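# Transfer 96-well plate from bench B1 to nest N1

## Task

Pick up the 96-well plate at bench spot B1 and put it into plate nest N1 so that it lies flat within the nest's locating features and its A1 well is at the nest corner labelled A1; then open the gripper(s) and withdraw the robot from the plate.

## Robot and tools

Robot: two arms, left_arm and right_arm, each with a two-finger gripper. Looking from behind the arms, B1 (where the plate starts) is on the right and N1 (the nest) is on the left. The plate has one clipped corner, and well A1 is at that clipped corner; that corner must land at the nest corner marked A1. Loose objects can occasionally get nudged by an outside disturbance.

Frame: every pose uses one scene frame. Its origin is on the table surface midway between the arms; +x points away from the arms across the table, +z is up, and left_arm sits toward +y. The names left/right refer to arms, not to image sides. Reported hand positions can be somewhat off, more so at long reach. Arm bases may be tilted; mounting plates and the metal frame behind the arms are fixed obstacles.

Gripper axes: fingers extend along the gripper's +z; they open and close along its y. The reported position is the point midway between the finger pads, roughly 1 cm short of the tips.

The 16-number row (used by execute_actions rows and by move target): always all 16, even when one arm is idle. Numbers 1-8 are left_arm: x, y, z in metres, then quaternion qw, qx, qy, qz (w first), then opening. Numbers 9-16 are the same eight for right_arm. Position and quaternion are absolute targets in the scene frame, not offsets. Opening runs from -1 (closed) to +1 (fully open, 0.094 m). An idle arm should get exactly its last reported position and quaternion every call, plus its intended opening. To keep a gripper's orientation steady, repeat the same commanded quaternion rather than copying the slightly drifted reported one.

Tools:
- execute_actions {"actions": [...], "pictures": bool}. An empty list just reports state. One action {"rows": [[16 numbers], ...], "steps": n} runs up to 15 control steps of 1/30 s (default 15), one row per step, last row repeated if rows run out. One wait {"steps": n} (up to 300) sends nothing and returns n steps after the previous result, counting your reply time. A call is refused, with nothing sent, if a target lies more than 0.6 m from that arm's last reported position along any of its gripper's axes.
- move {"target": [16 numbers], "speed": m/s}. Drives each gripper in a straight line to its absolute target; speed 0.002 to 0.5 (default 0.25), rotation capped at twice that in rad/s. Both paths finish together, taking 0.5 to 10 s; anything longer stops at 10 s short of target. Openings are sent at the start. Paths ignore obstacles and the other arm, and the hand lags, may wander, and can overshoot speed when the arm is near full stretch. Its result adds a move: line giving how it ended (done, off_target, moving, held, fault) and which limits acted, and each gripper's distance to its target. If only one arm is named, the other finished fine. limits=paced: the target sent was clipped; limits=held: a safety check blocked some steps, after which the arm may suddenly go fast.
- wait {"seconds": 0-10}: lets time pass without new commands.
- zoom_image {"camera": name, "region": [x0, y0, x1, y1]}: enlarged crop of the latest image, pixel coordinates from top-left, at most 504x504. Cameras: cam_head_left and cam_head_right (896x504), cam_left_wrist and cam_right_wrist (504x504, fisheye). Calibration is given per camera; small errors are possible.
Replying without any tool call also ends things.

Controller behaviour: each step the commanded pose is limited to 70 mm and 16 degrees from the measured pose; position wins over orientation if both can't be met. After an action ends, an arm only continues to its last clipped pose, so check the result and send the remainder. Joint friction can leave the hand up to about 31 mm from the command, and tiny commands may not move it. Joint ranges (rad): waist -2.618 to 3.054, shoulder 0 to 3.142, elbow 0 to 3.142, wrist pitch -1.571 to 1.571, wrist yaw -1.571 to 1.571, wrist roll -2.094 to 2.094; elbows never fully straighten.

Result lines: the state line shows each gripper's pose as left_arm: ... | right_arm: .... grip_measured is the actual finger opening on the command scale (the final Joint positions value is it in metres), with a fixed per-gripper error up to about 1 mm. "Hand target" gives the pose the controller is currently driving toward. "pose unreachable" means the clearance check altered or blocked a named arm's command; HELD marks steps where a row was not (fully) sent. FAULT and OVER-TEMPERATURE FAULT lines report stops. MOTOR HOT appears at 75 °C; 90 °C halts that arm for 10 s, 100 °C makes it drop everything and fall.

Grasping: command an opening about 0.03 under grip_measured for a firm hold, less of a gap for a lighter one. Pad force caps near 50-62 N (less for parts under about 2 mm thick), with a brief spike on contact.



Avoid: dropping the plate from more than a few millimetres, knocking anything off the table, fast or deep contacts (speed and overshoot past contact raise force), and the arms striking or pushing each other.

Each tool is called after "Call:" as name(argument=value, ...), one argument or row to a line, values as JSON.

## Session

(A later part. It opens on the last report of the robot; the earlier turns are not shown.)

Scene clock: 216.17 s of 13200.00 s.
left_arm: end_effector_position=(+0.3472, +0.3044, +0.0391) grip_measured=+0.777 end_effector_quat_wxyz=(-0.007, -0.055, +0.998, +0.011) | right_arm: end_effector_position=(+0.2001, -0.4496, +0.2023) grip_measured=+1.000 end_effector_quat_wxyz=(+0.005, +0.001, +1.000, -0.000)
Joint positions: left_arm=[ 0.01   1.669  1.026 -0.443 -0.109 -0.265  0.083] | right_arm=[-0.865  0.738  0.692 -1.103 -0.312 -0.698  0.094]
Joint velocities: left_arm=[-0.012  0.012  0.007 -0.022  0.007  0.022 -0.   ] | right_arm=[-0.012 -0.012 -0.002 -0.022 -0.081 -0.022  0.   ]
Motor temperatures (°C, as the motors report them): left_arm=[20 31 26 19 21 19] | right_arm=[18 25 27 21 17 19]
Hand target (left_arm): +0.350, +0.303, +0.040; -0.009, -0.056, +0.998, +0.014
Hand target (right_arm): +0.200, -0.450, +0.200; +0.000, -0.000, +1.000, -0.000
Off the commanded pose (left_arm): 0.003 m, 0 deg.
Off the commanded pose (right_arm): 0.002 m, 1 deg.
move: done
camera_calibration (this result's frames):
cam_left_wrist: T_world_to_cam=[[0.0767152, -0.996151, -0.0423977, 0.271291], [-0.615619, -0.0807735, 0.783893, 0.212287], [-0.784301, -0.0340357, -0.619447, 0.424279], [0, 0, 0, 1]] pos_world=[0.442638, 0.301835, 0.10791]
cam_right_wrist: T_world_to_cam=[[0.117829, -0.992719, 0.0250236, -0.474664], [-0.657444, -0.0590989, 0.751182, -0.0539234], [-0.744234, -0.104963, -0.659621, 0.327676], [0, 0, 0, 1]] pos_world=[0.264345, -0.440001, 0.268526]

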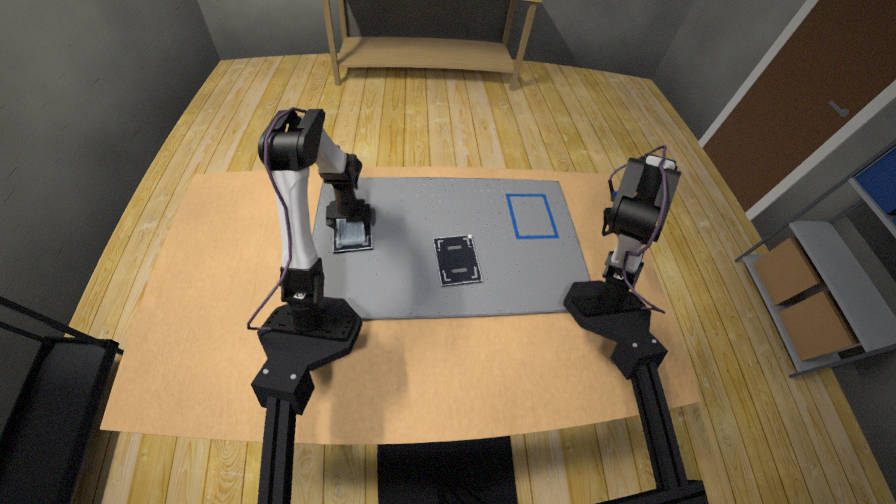

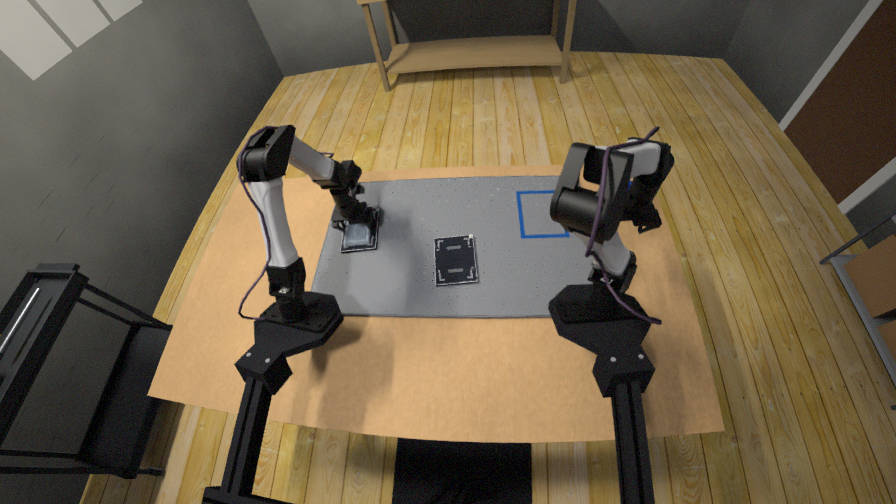

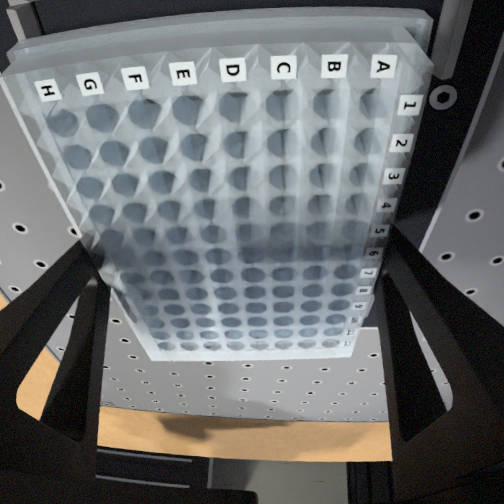

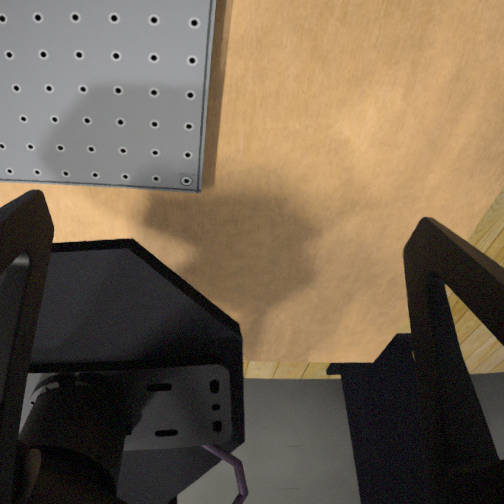

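Call:
execute_actions(
  actions=[
    {"rows":[[0.351,0.300,0.040,0.014,-0.056,0.998,-0.012,0.74,0.2,-0.45,0.2,0,0,1,0,1],[0.351,0.300,0.040,0.014,-0.056,0.998,-0.012,0.74,0.2,-0.45,0.2,0,0,1,0,1],[0.351,0.300,0.040,0.014,-0.056,0.998,-0.012,0.74,0.2,-0.45,0.2,0,0,1,0,1],[0.351,0.300,0.040,0.002,-0.056,0.998,0,0.74,0.2,-0.45,0.2,0,0,1,0,1]],"steps":15},
  ],
)

Scene clock: 222.00 s of 13200.00 s.
left_arm: end_effector_position=(+0.3469, +0.3018, +0.0378) grip_measured=+0.777 end_effector_quat_wxyz=(-0.003, -0.055, +0.998, +0.002) | right_arm: end_effector_position=(+0.2001, -0.4496, +0.2023) grip_measured=+1.000 end_effector_quat_wxyz=(+0.005, +0.001, +1.000, -0.000)
Joint positions: left_arm=[ 0.01   1.667  1.013 -0.422 -0.094 -0.265  0.083] | right_arm=[-0.865  0.738  0.692 -1.103 -0.312 -0.698  0.094]
Joint velocities: left_arm=[-0.017 -0.007 -0.002 -0.022  0.007 -0.066 -0.001] | right_arm=[ 0.017  0.007 -0.022  0.022 -0.037 -0.022  0.   ]
Motor temperatures (°C, as the motors report them): left_arm=[20 31 26 19 21 19] | right_arm=[18 25 27 21 17 19]
Hand target (left_arm): +0.351, +0.300, +0.040; +0.002, -0.056, +0.998, -0.000
Hand target (right_arm): +0.200, -0.450, +0.200; +0.000, -0.000, +1.000, -0.000
Off the commanded pose (left_arm): 0.005 m, 1 deg.
Off the commanded pose (right_arm): 0.002 m, 1 deg.
Steps of this call (steps 1 to 90: nothing new was sent; then 2.33 s passed at rest; steps 91 to 105: all 15 steps of this action). Readings (end_effector_position):
91: left_arm (+0.3473, +0.3037, +0.0387) | right_arm (+0.2001, -0.4496, +0.2023)
92: left_arm (+0.3475, +0.3028, +0.0383) | right_arm (+0.2001, -0.4496, +0.2023)
94: left_arm (+0.3469, +0.3018, +0.0378) | right_arm (+0.2001, -0.4496, +0.2023)
98: left_arm (+0.3469, +0.3018, +0.0378) | right_arm (+0.2001, -0.4496, +0.2023)
105: the state above
camera_calibration (this result's frames):
cam_left_wrist: T_world_to_cam=[[0.0778087, -0.996635, -0.0257761, 0.267801], [-0.622323, -0.068752, 0.779736, 0.211807], [-0.778884, -0.0446292, -0.625578, 0.424738], [0, 0, 0, 1]] pos_world=[0.441797, 0.300418, 0.107456]
cam_right_wrist: T_world_to_cam=[[0.117829, -0.992719, 0.0250236, -0.474664], [-0.657444, -0.0590989, 0.751182, -0.0539234], [-0.744234, -0.104963, -0.659621, 0.327676], [0, 0, 0, 1]] pos_world=[0.264345, -0.440001, 0.268526]

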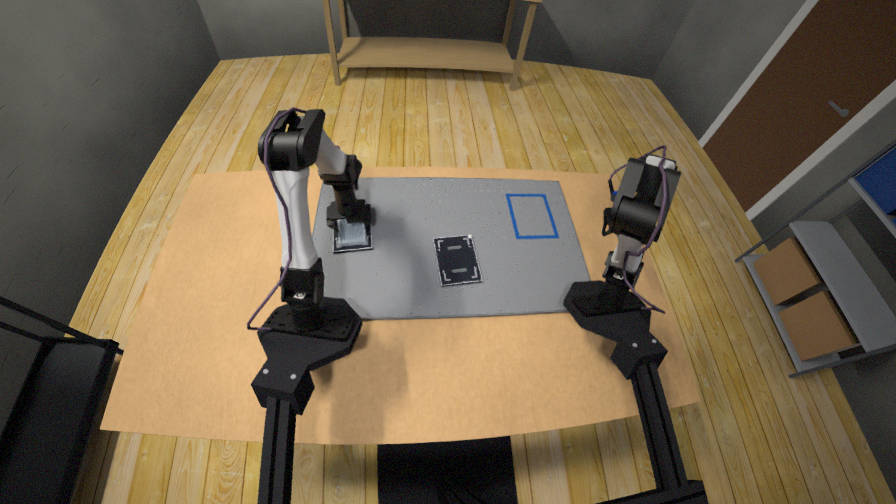

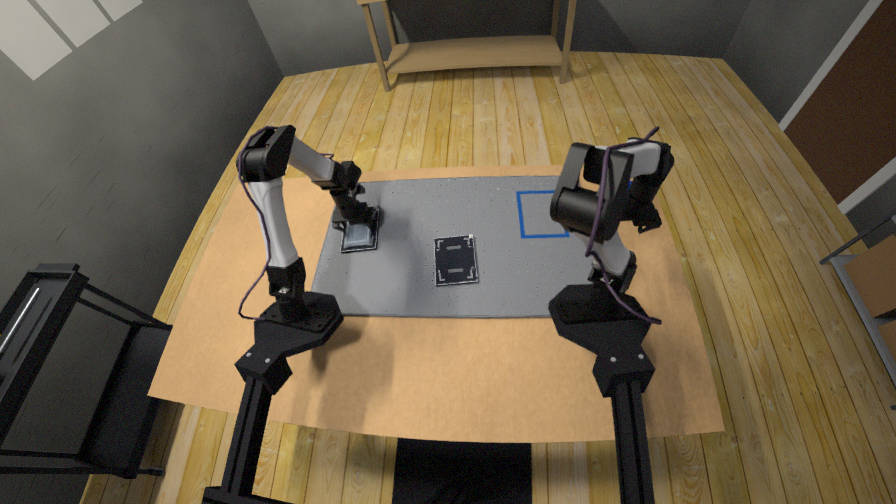

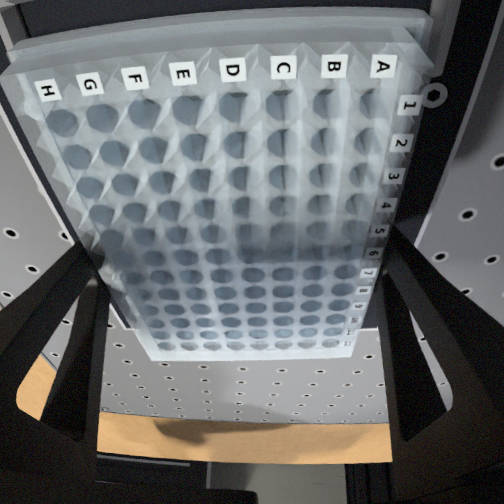

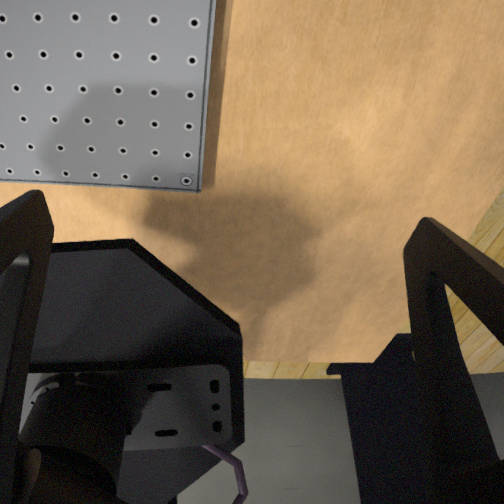

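Call:
execute_actions(
  actions=[
    {"rows":[[0.354,0.297,0.043,0,-0.056,0.998,0,0.74,0.2,-0.45,0.2,0,0,1,0,1]],"steps":15},
  ],
  pictures=false,
)

Scene clock: 224.87 s of 13200.00 s.
left_arm: end_effector_position=(+0.3499, +0.3015, +0.0394) grip_measured=+0.777 end_effector_quat_wxyz=(-0.001, -0.056, +0.998, +0.002) | right_arm: end_effector_position=(+0.2001, -0.4496, +0.2023) grip_measured=+1.000 end_effector_quat_wxyz=(+0.005, +0.001, +1.000, -0.000)
Joint positions: left_arm=[ 0.01   1.667  1.024 -0.429 -0.094 -0.266  0.083] | right_arm=[-0.865  0.738  0.692 -1.103 -0.312 -0.698  0.094]
Joint velocities: left_arm=[-0.007 -0.002 -0.002 -0.066  0.022 -0.037 -0.001] | right_arm=[ 0.017 -0.017 -0.002 -0.007 -0.066  0.022  0.   ]
Motor temperatures (°C, as the motors report them): left_arm=[20 32 26 19 21 19] | right_arm=[18 25 27 21 17 19]
Hand target (left_arm): +0.354, +0.297, +0.043; -0.000, -0.056, +0.998, -0.000
Hand target (right_arm): +0.200, -0.450, +0.200; +0.000, -0.000, +1.000, -0.000
Off the commanded pose (left_arm): 0.007 m, 0 deg.
Off the commanded pose (right_arm): 0.002 m, 1 deg.
Steps of this call (steps 1 to 71: nothing new was sent; steps 72 to 86: all 15 steps of this action). Readings (end_effector_position):
72: left_arm (+0.3472, +0.3018, +0.0380) | right_arm (+0.2001, -0.4496, +0.2023)
73: left_arm (+0.3473, +0.3018, +0.0383) | right_arm (+0.2001, -0.4496, +0.2023)
75: left_arm (+0.3492, +0.3016, +0.0390) | right_arm (+0.2001, -0.4496, +0.2023)
79: left_arm (+0.3504, +0.3014, +0.0394) | right_arm (+0.2001, -0.4496, +0.2023)
86: the state above

Call:
execute_actions(
  actions=[
    {"rows":[[0.355,0.298,0.036,0.003,-0.056,0.998,0,0.74,0.2,-0.45,0.2,0,0,1,0,1],[0.355,0.298,0.033,0.003,-0.056,0.998,0,0.74,0.2,-0.45,0.2,0,0,1,0,1],[0.355,0.298,0.030,0.003,-0.056,0.998,0,0.74,0.2,-0.45,0.2,0,0,1,0,1],[0.355,0.298,0.028,0.003,-0.056,0.998,0,0.74,0.2,-0.45,0.2,0,0,1,0,1],[0.355,0.298,0.026,0.003,-0.056,0.998,0,0.74,0.2,-0.45,0.2,0,0,1,0,1]],"steps":15},
  ],
)

Call:
zoom_image(
  camera="cam_head_left",
  region=[310,195,400,265],
)

Scene clock: 229.13 s of 13200.00 s.
left_arm: end_effector_position=(+0.3494, +0.3011, +0.0348) grip_measured=+0.777 end_effector_quat_wxyz=(-0.003, -0.056, +0.998, +0.002) | right_arm: end_effector_position=(+0.2001, -0.4496, +0.2023) grip_measured=+1.000 end_effector_quat_wxyz=(+0.005, +0.001, +1.000, -0.000)
Joint positions: left_arm=[ 0.01   1.682  1.024 -0.417 -0.094 -0.266  0.083] | right_arm=[-0.865  0.738  0.692 -1.103 -0.312 -0.698  0.094]
Joint velocities: left_arm=[ 0.012 -0.012 -0.012  0.037 -0.081  0.066  0.001] | right_arm=[ 0.002 -0.007  0.007 -0.022 -0.051  0.007  0.   ]
Motor temperatures (°C, as the motors report them): left_arm=[20 32 27 19 21 19] | right_arm=[18 25 27 21 17 19]
Hand target (left_arm): +0.354, +0.298, +0.026; +0.003, -0.056, +0.998, +0.000
Hand target (right_arm): +0.200, -0.450, +0.200; +0.000, -0.000, +1.000, -0.000
Off the commanded pose (left_arm): 0.011 m, 1 deg.
Off the commanded pose (right_arm): 0.002 m, 1 deg.
Steps of this call (steps 1 to 90: nothing new was sent; then 0.77 s passed at rest; steps 91 to 105: all 15 steps of this action). Readings (end_effector_position):
91: left_arm (+0.3499, +0.3015, +0.0394) | right_arm (+0.2001, -0.4496, +0.2023)
92: left_arm (+0.3497, +0.3015, +0.0390) | right_arm (+0.2001, -0.4496, +0.2023)
94: left_arm (+0.3495, +0.3013, +0.0361) | right_arm (+0.2001, -0.4496, +0.2023)
98: left_arm (+0.3494, +0.3011, +0.0348) | right_arm (+0.2001, -0.4496, +0.2023)
105: the state above
camera_calibration (this result's frames):
cam_left_wrist: T_world_to_cam=[[0.0794177, -0.996512, -0.0256097, 0.266263], [-0.622803, -0.0696615, 0.779271, 0.216108], [-0.778337, -0.0459381, -0.626163, 0.42502], [0, 0, 0, 1]] pos_world=[0.444256, 0.299914, 0.104544]
cam_right_wrist: T_world_to_cam=[[0.117829, -0.992719, 0.0250236, -0.474664], [-0.657444, -0.0590989, 0.751182, -0.0539234], [-0.744234, -0.104963, -0.659621, 0.327676], [0, 0, 0, 1]] pos_world=[0.264345, -0.440001, 0.268526]

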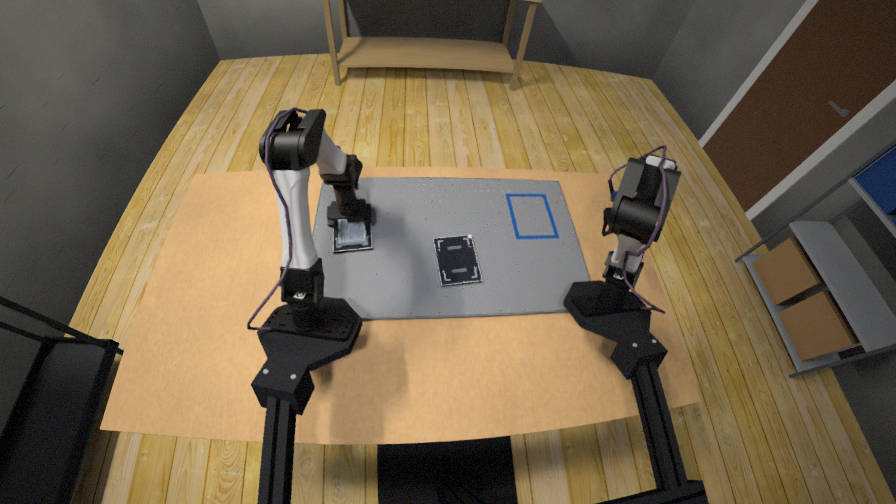

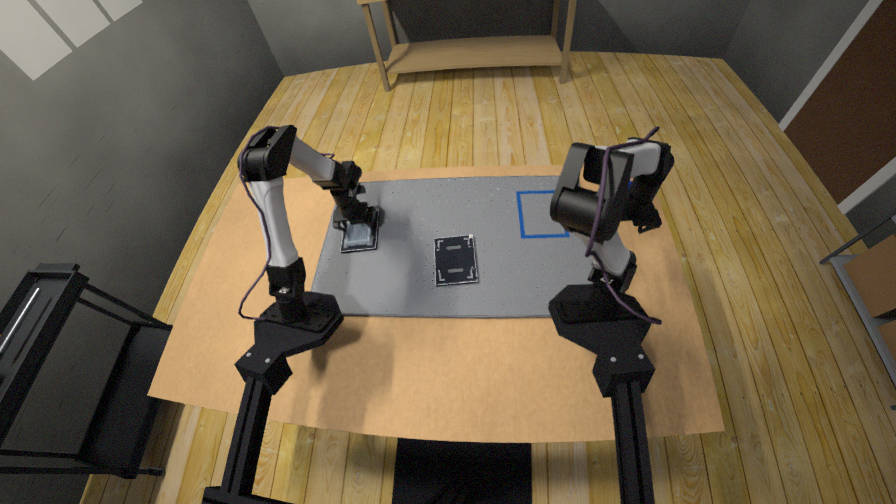

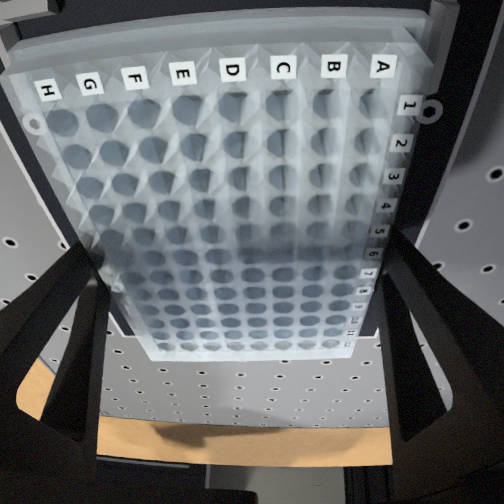

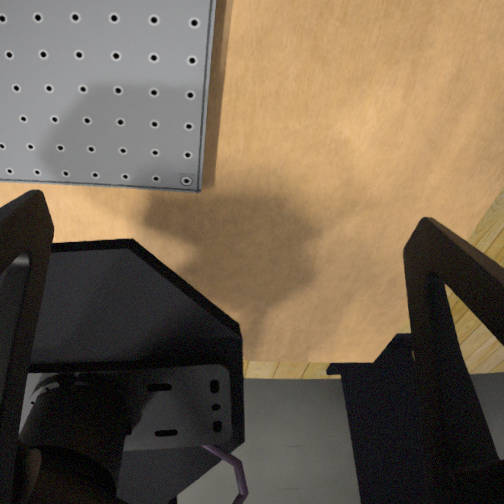

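Region (310, 195, 400, 265) of cam_head_left's 896x504 image, scaled by 5.600, with more detail than that image has.

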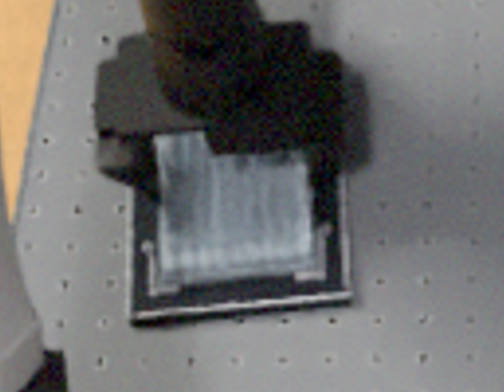

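Call:
execute_actions(
  actions=[
    {"rows":[[0.356,0.297,0.024,0.003,-0.056,0.998,0,0.74,0.2,-0.45,0.2,0,0,1,0,1],[0.356,0.297,0.022,0.003,-0.056,0.998,0,0.74,0.2,-0.45,0.2,0,0,1,0,1],[0.356,0.297,0.020,0.003,-0.056,0.998,0,0.74,0.2,-0.45,0.2,0,0,1,0,1]],"steps":15},
  ],
)

Call:
zoom_image(
  camera="cam_head_left",
  region=[310,195,400,265],
)

Scene clock: 231.87 s of 13200.00 s.
left_arm: end_effector_position=(+0.3496, +0.3011, +0.0348) grip_measured=+0.777 end_effector_quat_wxyz=(-0.002, -0.056, +0.998, +0.002) | right_arm: end_effector_position=(+0.2001, -0.4496, +0.2023) grip_measured=+1.000 end_effector_quat_wxyz=(+0.005, +0.001, +1.000, -0.000)
Joint positions: left_arm=[ 0.01   1.682  1.024 -0.416 -0.094 -0.266  0.083] | right_arm=[-0.865  0.738  0.692 -1.103 -0.312 -0.698  0.094]
Joint velocities: left_arm=[-0.007 -0.007 -0.017  0.007 -0.051  0.081 -0.   ] | right_arm=[ 0.002 -0.007  0.002 -0.051 -0.066 -0.051  0.   ]
Motor temperatures (°C, as the motors report them): left_arm=[20 31 27 19 21 19] | right_arm=[18 25 27 21 17 19]
Hand target (left_arm): +0.355, +0.297, +0.021; +0.003, -0.056, +0.998, -0.000
Hand target (right_arm): +0.200, -0.450, +0.200; +0.000, -0.000, +1.000, -0.000
Off the commanded pose (left_arm): 0.017 m, 1 deg.
Off the commanded pose (right_arm): 0.002 m, 1 deg.
Steps of this call (steps 1 to 67: nothing new was sent; steps 68 to 82: all 15 steps of this action). Readings (end_effector_position):
68: left_arm (+0.3494, +0.3011, +0.0348) | right_arm (+0.2001, -0.4496, +0.2023)
69: left_arm (+0.3495, +0.3011, +0.0348) | right_arm (+0.2001, -0.4496, +0.2023)
71: left_arm (+0.3496, +0.3011, +0.0348) | right_arm (+0.2001, -0.4496, +0.2023)
75: left_arm (+0.3496, +0.3011, +0.0348) | right_arm (+0.2001, -0.4496, +0.2023)
82: the state above
camera_calibration (this result's frames):
cam_left_wrist: T_world_to_cam=[[0.0795058, -0.99651, -0.0254343, 0.266182], [-0.623383, -0.0696141, 0.778811, 0.216427], [-0.777864, -0.0460647, -0.626742, 0.425054], [0, 0, 0, 1]] pos_world=[0.444388, 0.2999, 0.104614]
cam_right_wrist: T_world_to_cam=[[0.117829, -0.992719, 0.0250236, -0.474664], [-0.657444, -0.0590989, 0.751182, -0.0539234], [-0.744234, -0.104963, -0.659621, 0.327676], [0, 0, 0, 1]] pos_world=[0.264345, -0.440001, 0.268526]

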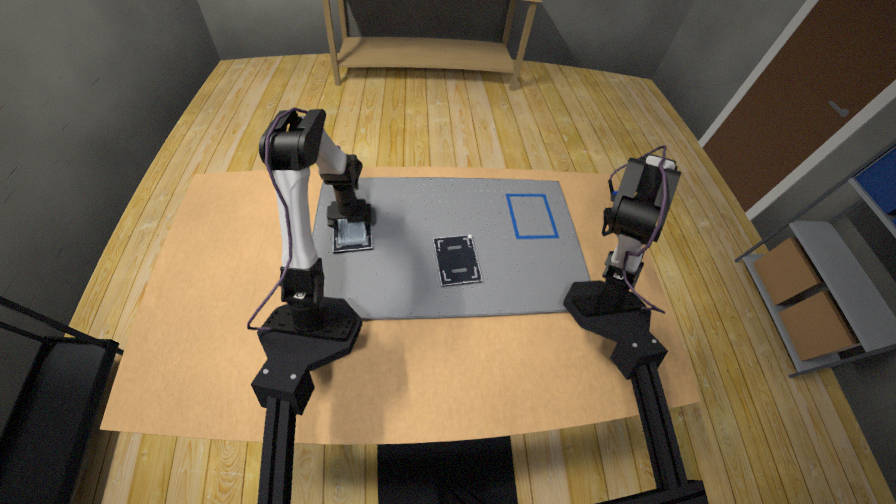

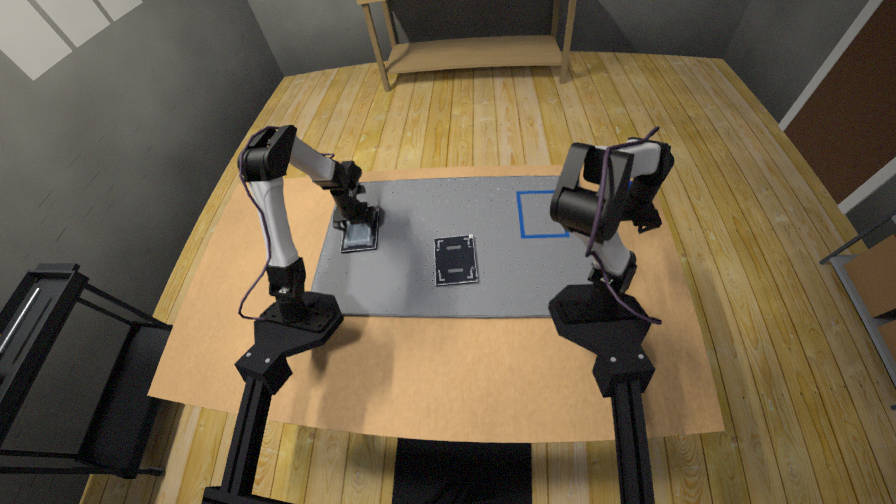

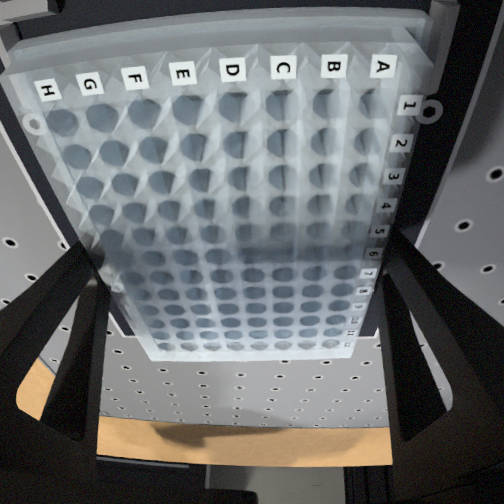

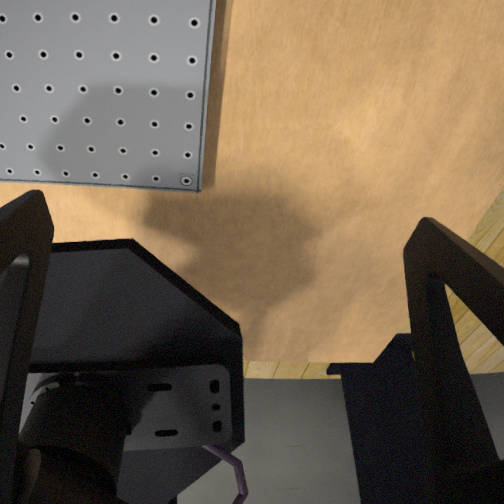

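Region (310, 195, 400, 265) of cam_head_left's 896x504 image, scaled by 5.600, with more detail than that image has.

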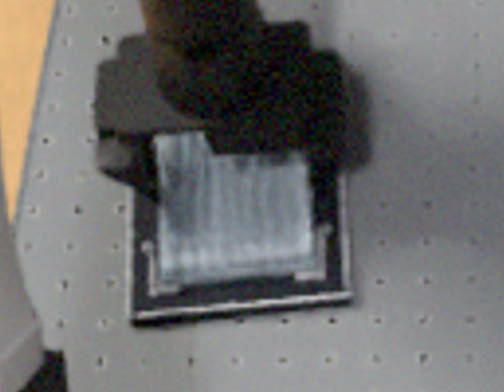

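Call:
execute_actions(
  actions=[
    {"rows":[[0.350,0.301,0.033,-0.002,-0.056,0.998,0.002,0.74,0.2,-0.45,0.2,0,0,1,0,1],[0.350,0.301,0.033,-0.002,-0.056,0.998,0.002,0.74,0.2,-0.45,0.2,0,0,1,0,1],[0.350,0.301,0.033,-0.002,-0.056,0.998,0.002,1,0.2,-0.45,0.2,0,0,1,0,1]],"steps":15},
  ],
  pictures=false,
)

Call:
move(
  target=[0.39,0.30,0.13,0,-0.056,0.998,0,1,0.2,-0.45,0.2,0,0,1,0,1],
  speed=0.06,
)

Call:
zoom_image(
  camera="cam_head_left",
  region=[310,195,400,265],
)

Scene clock: 236.37 s of 13200.00 s.
left_arm: end_effector_position=(+0.3500, +0.3011, +0.0352) grip_measured=+1.000 end_effector_quat_wxyz=(-0.002, -0.056, +0.998, +0.002) | right_arm: end_effector_position=(+0.2001, -0.4496, +0.2023) grip_measured=+1.000 end_effector_quat_wxyz=(+0.005, +0.001, +1.000, -0.000)
Joint positions: left_arm=[ 0.01   1.681  1.024 -0.416 -0.094 -0.266  0.094] | right_arm=[-0.865  0.738  0.692 -1.103 -0.312 -0.698  0.094]
Joint velocities: left_arm=[ 0.017 -0.007 -0.012  0.066 -0.051 -0.051  0.   ] | right_arm=[-0.017 -0.002 -0.007 -0.022 -0.11  -0.037  0.   ]
Motor temperatures (°C, as the motors report them): left_arm=[20 31 27 20 21 19] | right_arm=[18 25 28 21 17 19]
Hand target (left_arm): +0.350, +0.301, +0.033; -0.002, -0.056, +0.998, +0.002
Hand target (right_arm): +0.200, -0.450, +0.200; +0.000, -0.000, +1.000, -0.000
Off the commanded pose (left_arm): 0.002 m, 0 deg.
Off the commanded pose (right_arm): 0.002 m, 1 deg.
Steps of this call (steps 1 to 90: nothing new was sent; then 1.00 s passed at rest; steps 91 to 105: all 15 steps of this action). Readings (end_effector_position):
91: left_arm (+0.3497, +0.3011, +0.0350) | right_arm (+0.2001, -0.4496, +0.2023)
92: left_arm (+0.3498, +0.3011, +0.0352) | right_arm (+0.2001, -0.4496, +0.2023)
94: left_arm (+0.3500, +0.3011, +0.0352) | right_arm (+0.2001, -0.4496, +0.2023)
98: left_arm (+0.3500, +0.3011, +0.0352) | right_arm (+0.2001, -0.4496, +0.2023)
105: the state above

Scene clock: 238.83 s of 13200.00 s.
left_arm: end_effector_position=(+0.3863, +0.3034, +0.1208) grip_measured=+1.000 end_effector_quat_wxyz=(-0.007, -0.056, +0.998, +0.003) | right_arm: end_effector_position=(+0.2001, -0.4496, +0.2023) grip_measured=+1.000 end_effector_quat_wxyz=(+0.005, +0.001, +1.000, -0.000)
Joint positions: left_arm=[ 0.01   1.57   1.291 -0.805 -0.094 -0.266  0.094] | right_arm=[-0.865  0.738  0.692 -1.103 -0.312 -0.698  0.094]
Joint velocities: left_arm=[ 0.002 -0.002  0.007  0.037  0.007  0.037  0.   ] | right_arm=[ 0.012 -0.007  0.002  0.037 -0.066 -0.037  0.   ]
Motor temperatures (°C, as the motors report them): left_arm=[20 31 27 20 21 19] | right_arm=[18 25 28 21 17 19]
Hand target (left_arm): +0.390, +0.300, +0.130; +0.000, -0.056, +0.998, -0.000
Hand target (right_arm): +0.200, -0.450, +0.200; +0.000, -0.000, +1.000, -0.000
Off the commanded pose (left_arm): 0.010 m, 1 deg.
Off the commanded pose (right_arm): 0.002 m, 1 deg.
move: done
camera_calibration (this result's frames):
cam_left_wrist: T_world_to_cam=[[0.0783505, -0.996541, -0.0277097, 0.268419], [-0.615815, -0.0702377, 0.784754, 0.169022], [-0.783986, -0.0444219, -0.619188, 0.508566], [0, 0, 0, 1]] pos_world=[0.481764, 0.301953, 0.189695]
cam_right_wrist: T_world_to_cam=[[0.117829, -0.992719, 0.0250236, -0.474664], [-0.657444, -0.0590989, 0.751182, -0.0539234], [-0.744234, -0.104963, -0.659621, 0.327676], [0, 0, 0, 1]] pos_world=[0.264345, -0.440001, 0.268526]

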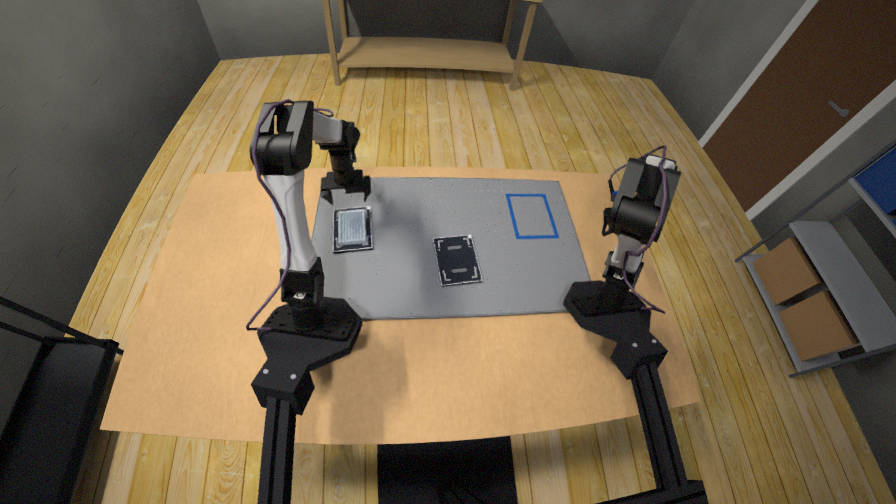

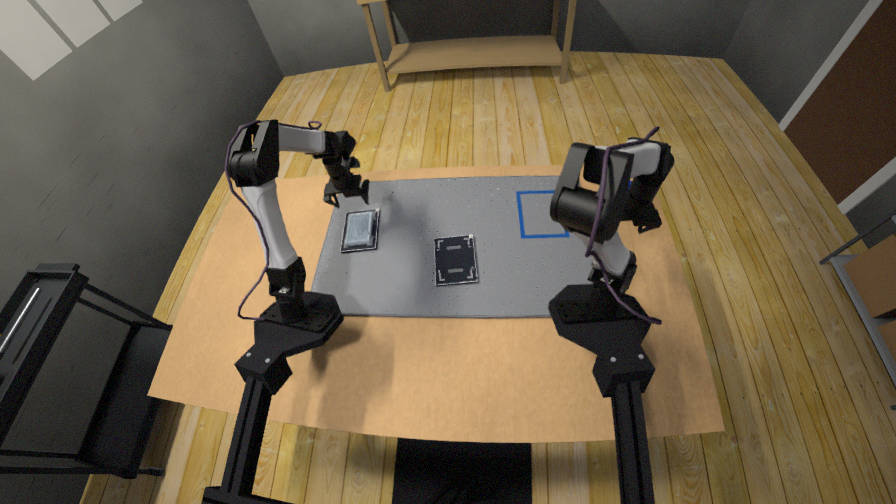

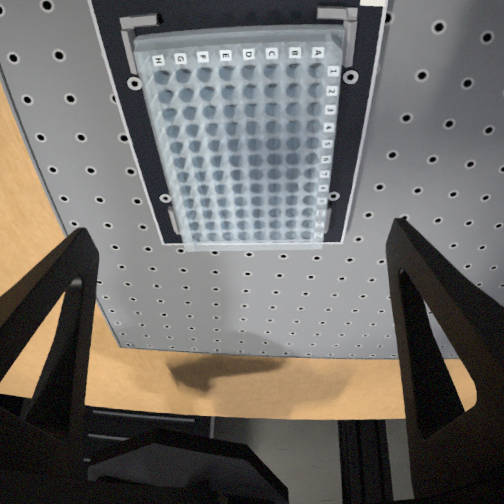

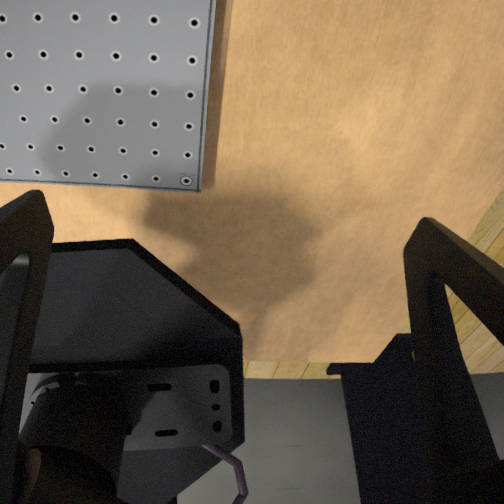

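Region (310, 195, 400, 265) of cam_head_left's 896x504 image, scaled by 5.600, with more detail than that image has.

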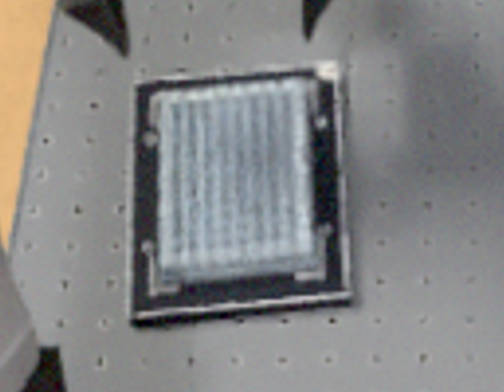

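Call:
zoom_image(
  camera="cam_left_wrist",
  region=[90,0,390,270],
)

Call:
zoom_image(
  camera="cam_head_right",
  region=[325,195,405,265],
)

Region (90, 0, 390, 270) of cam_left_wrist's 504x504 image, scaled by 1.680, with more detail than that image has; it fills the top 454 rows of this view, and the rest is white.

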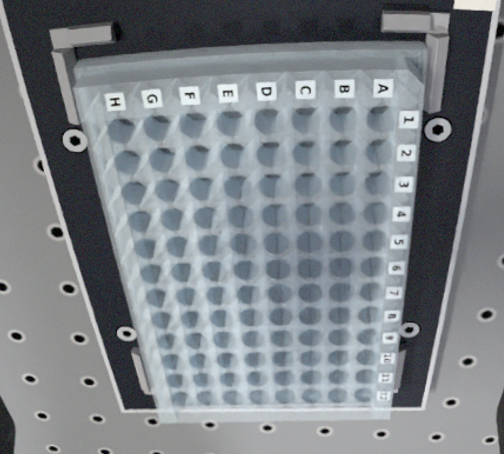

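Region (325, 195, 405, 265) of cam_head_right's 896x504 image, scaled by 6.300, with more detail than that image has; it fills the top 441 rows of this view, and the rest is white.

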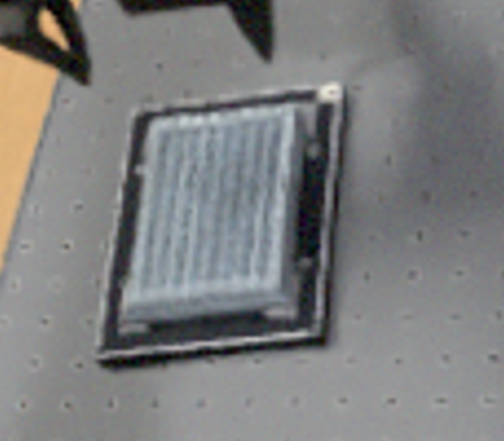

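Call:
move(
  target=[0.350,0.303,0.07,0,-0.056,0.998,0,1,0.2,-0.45,0.2,0,0,1,0,1],
  speed=0.06,
)

Call:
move(
  target=[0.347,0.304,0.028,0,-0.056,0.998,0,1,0.2,-0.45,0.2,0,0,1,0,1],
  speed=0.02,
)

Scene clock: 246.37 s of 13200.00 s.
left_arm: end_effector_position=(+0.3526, +0.3042, +0.0736) grip_measured=+1.000 end_effector_quat_wxyz=(-0.000, -0.056, +0.998, +0.002) | right_arm: end_effector_position=(+0.2001, -0.4496, +0.2023) grip_measured=+1.000 end_effector_quat_wxyz=(+0.005, +0.001, +1.000, -0.000)
Joint positions: left_arm=[ 0.01   1.57   1.053 -0.553 -0.094 -0.266  0.094] | right_arm=[-0.865  0.738  0.692 -1.103 -0.312 -0.698  0.094]
Joint velocities: left_arm=[-0.017  0.007 -0.017  0.007 -0.007  0.051  0.   ] | right_arm=[-0.007  0.007 -0.017 -0.022 -0.037  0.051  0.   ]
Motor temperatures (°C, as the motors report them): left_arm=[20 32 27 19 21 19] | right_arm=[18 25 28 21 17 19]
Hand target (left_arm): +0.350, +0.303, +0.070; -0.000, -0.056, +0.998, -0.000
Hand target (right_arm): +0.200, -0.450, +0.200; +0.000, -0.000, +1.000, -0.000
Off the commanded pose (left_arm): 0.005 m, 0 deg.
Off the commanded pose (right_arm): 0.002 m, 1 deg.
After step 90, 2.97 s passed at rest.
move: done
camera_calibration (this result's frames):
cam_left_wrist: T_world_to_cam=[[0.0799442, -0.996497, -0.0245562, 0.269806], [-0.626279, -0.0693784, 0.776506, 0.189415], [-0.775489, -0.0466981, -0.629631, 0.451412], [0, 0, 0, 1]] pos_world=[0.447123, 0.303083, 0.143766]
cam_right_wrist: T_world_to_cam=[[0.117829, -0.992719, 0.0250236, -0.474664], [-0.657444, -0.0590989, 0.751182, -0.0539234], [-0.744234, -0.104963, -0.659621, 0.327676], [0, 0, 0, 1]] pos_world=[0.264345, -0.440001, 0.268526]

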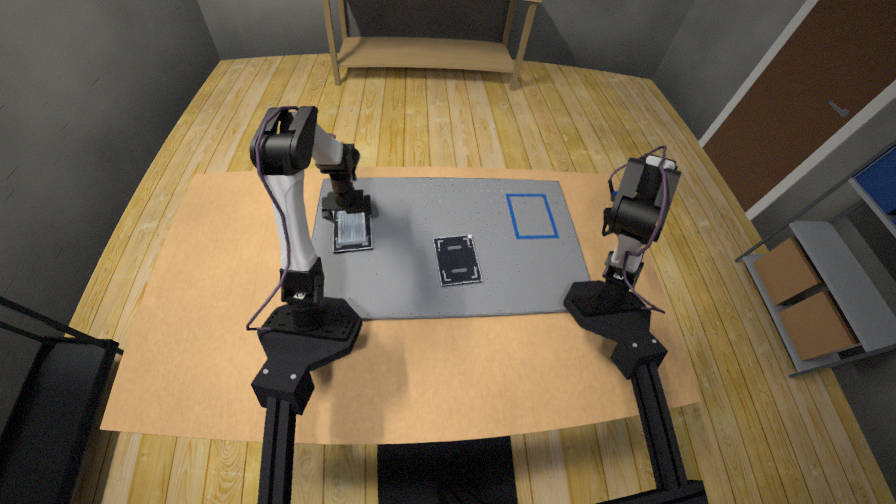

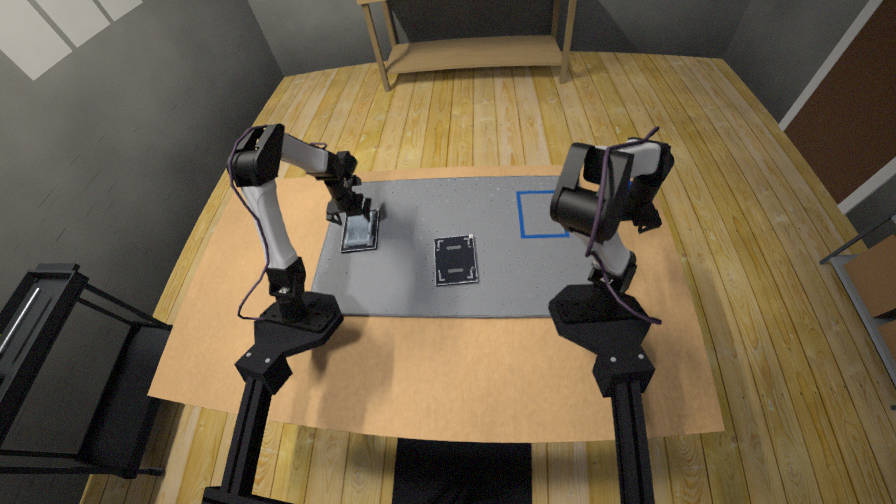

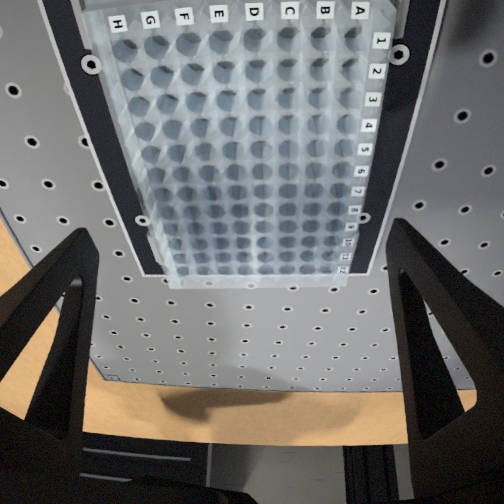

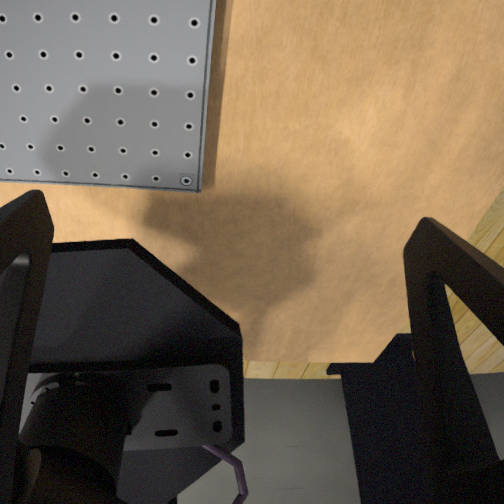

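Scene clock: 248.93 s of 13200.00 s.
left_arm: end_effector_position=(+0.3520, +0.3007, +0.0349) grip_measured=+1.000 end_effector_quat_wxyz=(+0.005, -0.056, +0.998, +0.001) | right_arm: end_effector_position=(+0.2001, -0.4496, +0.2023) grip_measured=+1.000 end_effector_quat_wxyz=(+0.005, +0.001, +1.000, -0.000)
Joint positions: left_arm=[ 0.01   1.679  1.018 -0.398 -0.094 -0.265  0.094] | right_arm=[-0.865  0.738  0.692 -1.103 -0.312 -0.698  0.094]
Joint velocities: left_arm=[-0.012 -0.012  0.012 -0.022 -0.037  0.037  0.   ] | right_arm=[-0.002  0.002 -0.002 -0.022 -0.022  0.051  0.   ]
Motor temperatures (°C, as the motors report them): left_arm=[20 32 27 19 21 19] | right_arm=[18 25 28 21 17 19]
Hand target (left_arm): +0.347, +0.304, +0.028; -0.000, -0.056, +0.998, +0.000
Hand target (right_arm): +0.200, -0.450, +0.200; +0.000, -0.000, +1.000, -0.000
Off the commanded pose (left_arm): 0.009 m, 1 deg.
Off the commanded pose (right_arm): 0.002 m, 1 deg.
move: done
camera_calibration (this result's frames):
cam_left_wrist: T_world_to_cam=[[0.079714, -0.996585, -0.0215568, 0.265389], [-0.634971, -0.0674362, 0.769587, 0.221558], [-0.768412, -0.0476589, -0.638178, 0.424452], [0, 0, 0, 1]] pos_world=[0.445682, 0.299653, 0.106089]
cam_right_wrist: T_world_to_cam=[[0.117829, -0.992719, 0.0250236, -0.474664], [-0.657444, -0.0590989, 0.751182, -0.0539234], [-0.744234, -0.104963, -0.659621, 0.327676], [0, 0, 0, 1]] pos_world=[0.264345, -0.440001, 0.268526]

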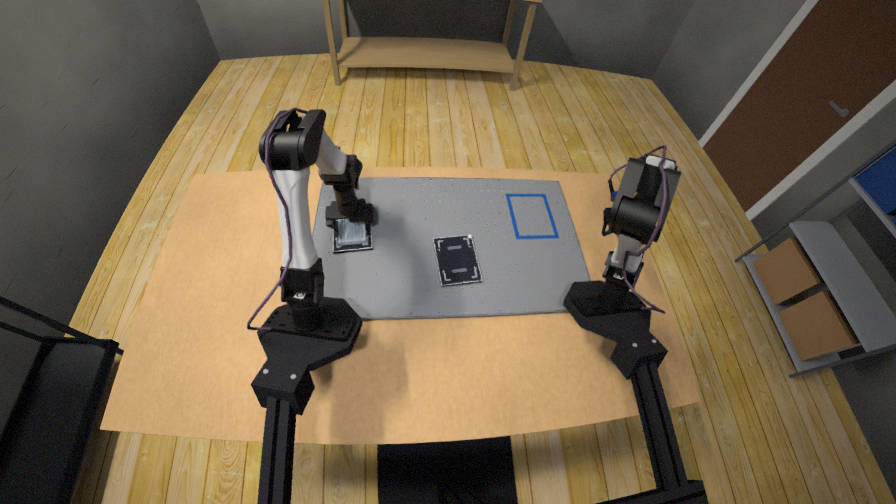

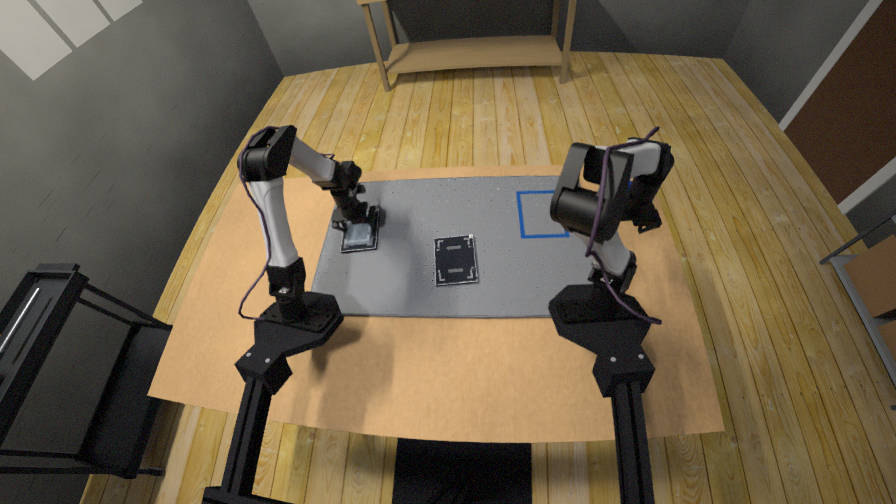

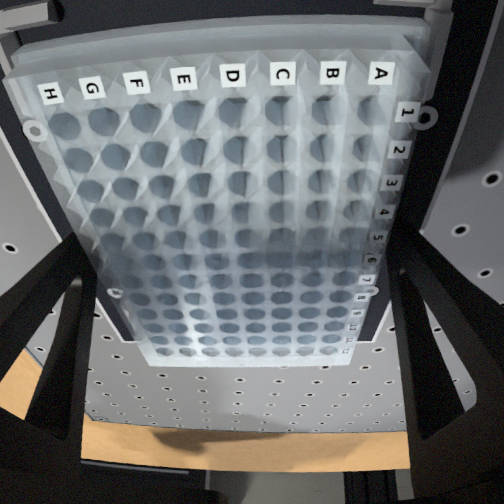

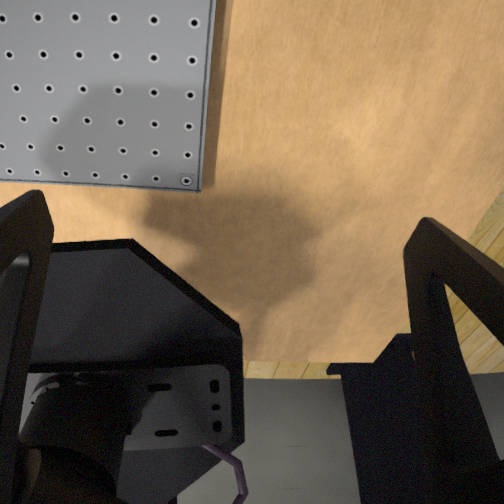

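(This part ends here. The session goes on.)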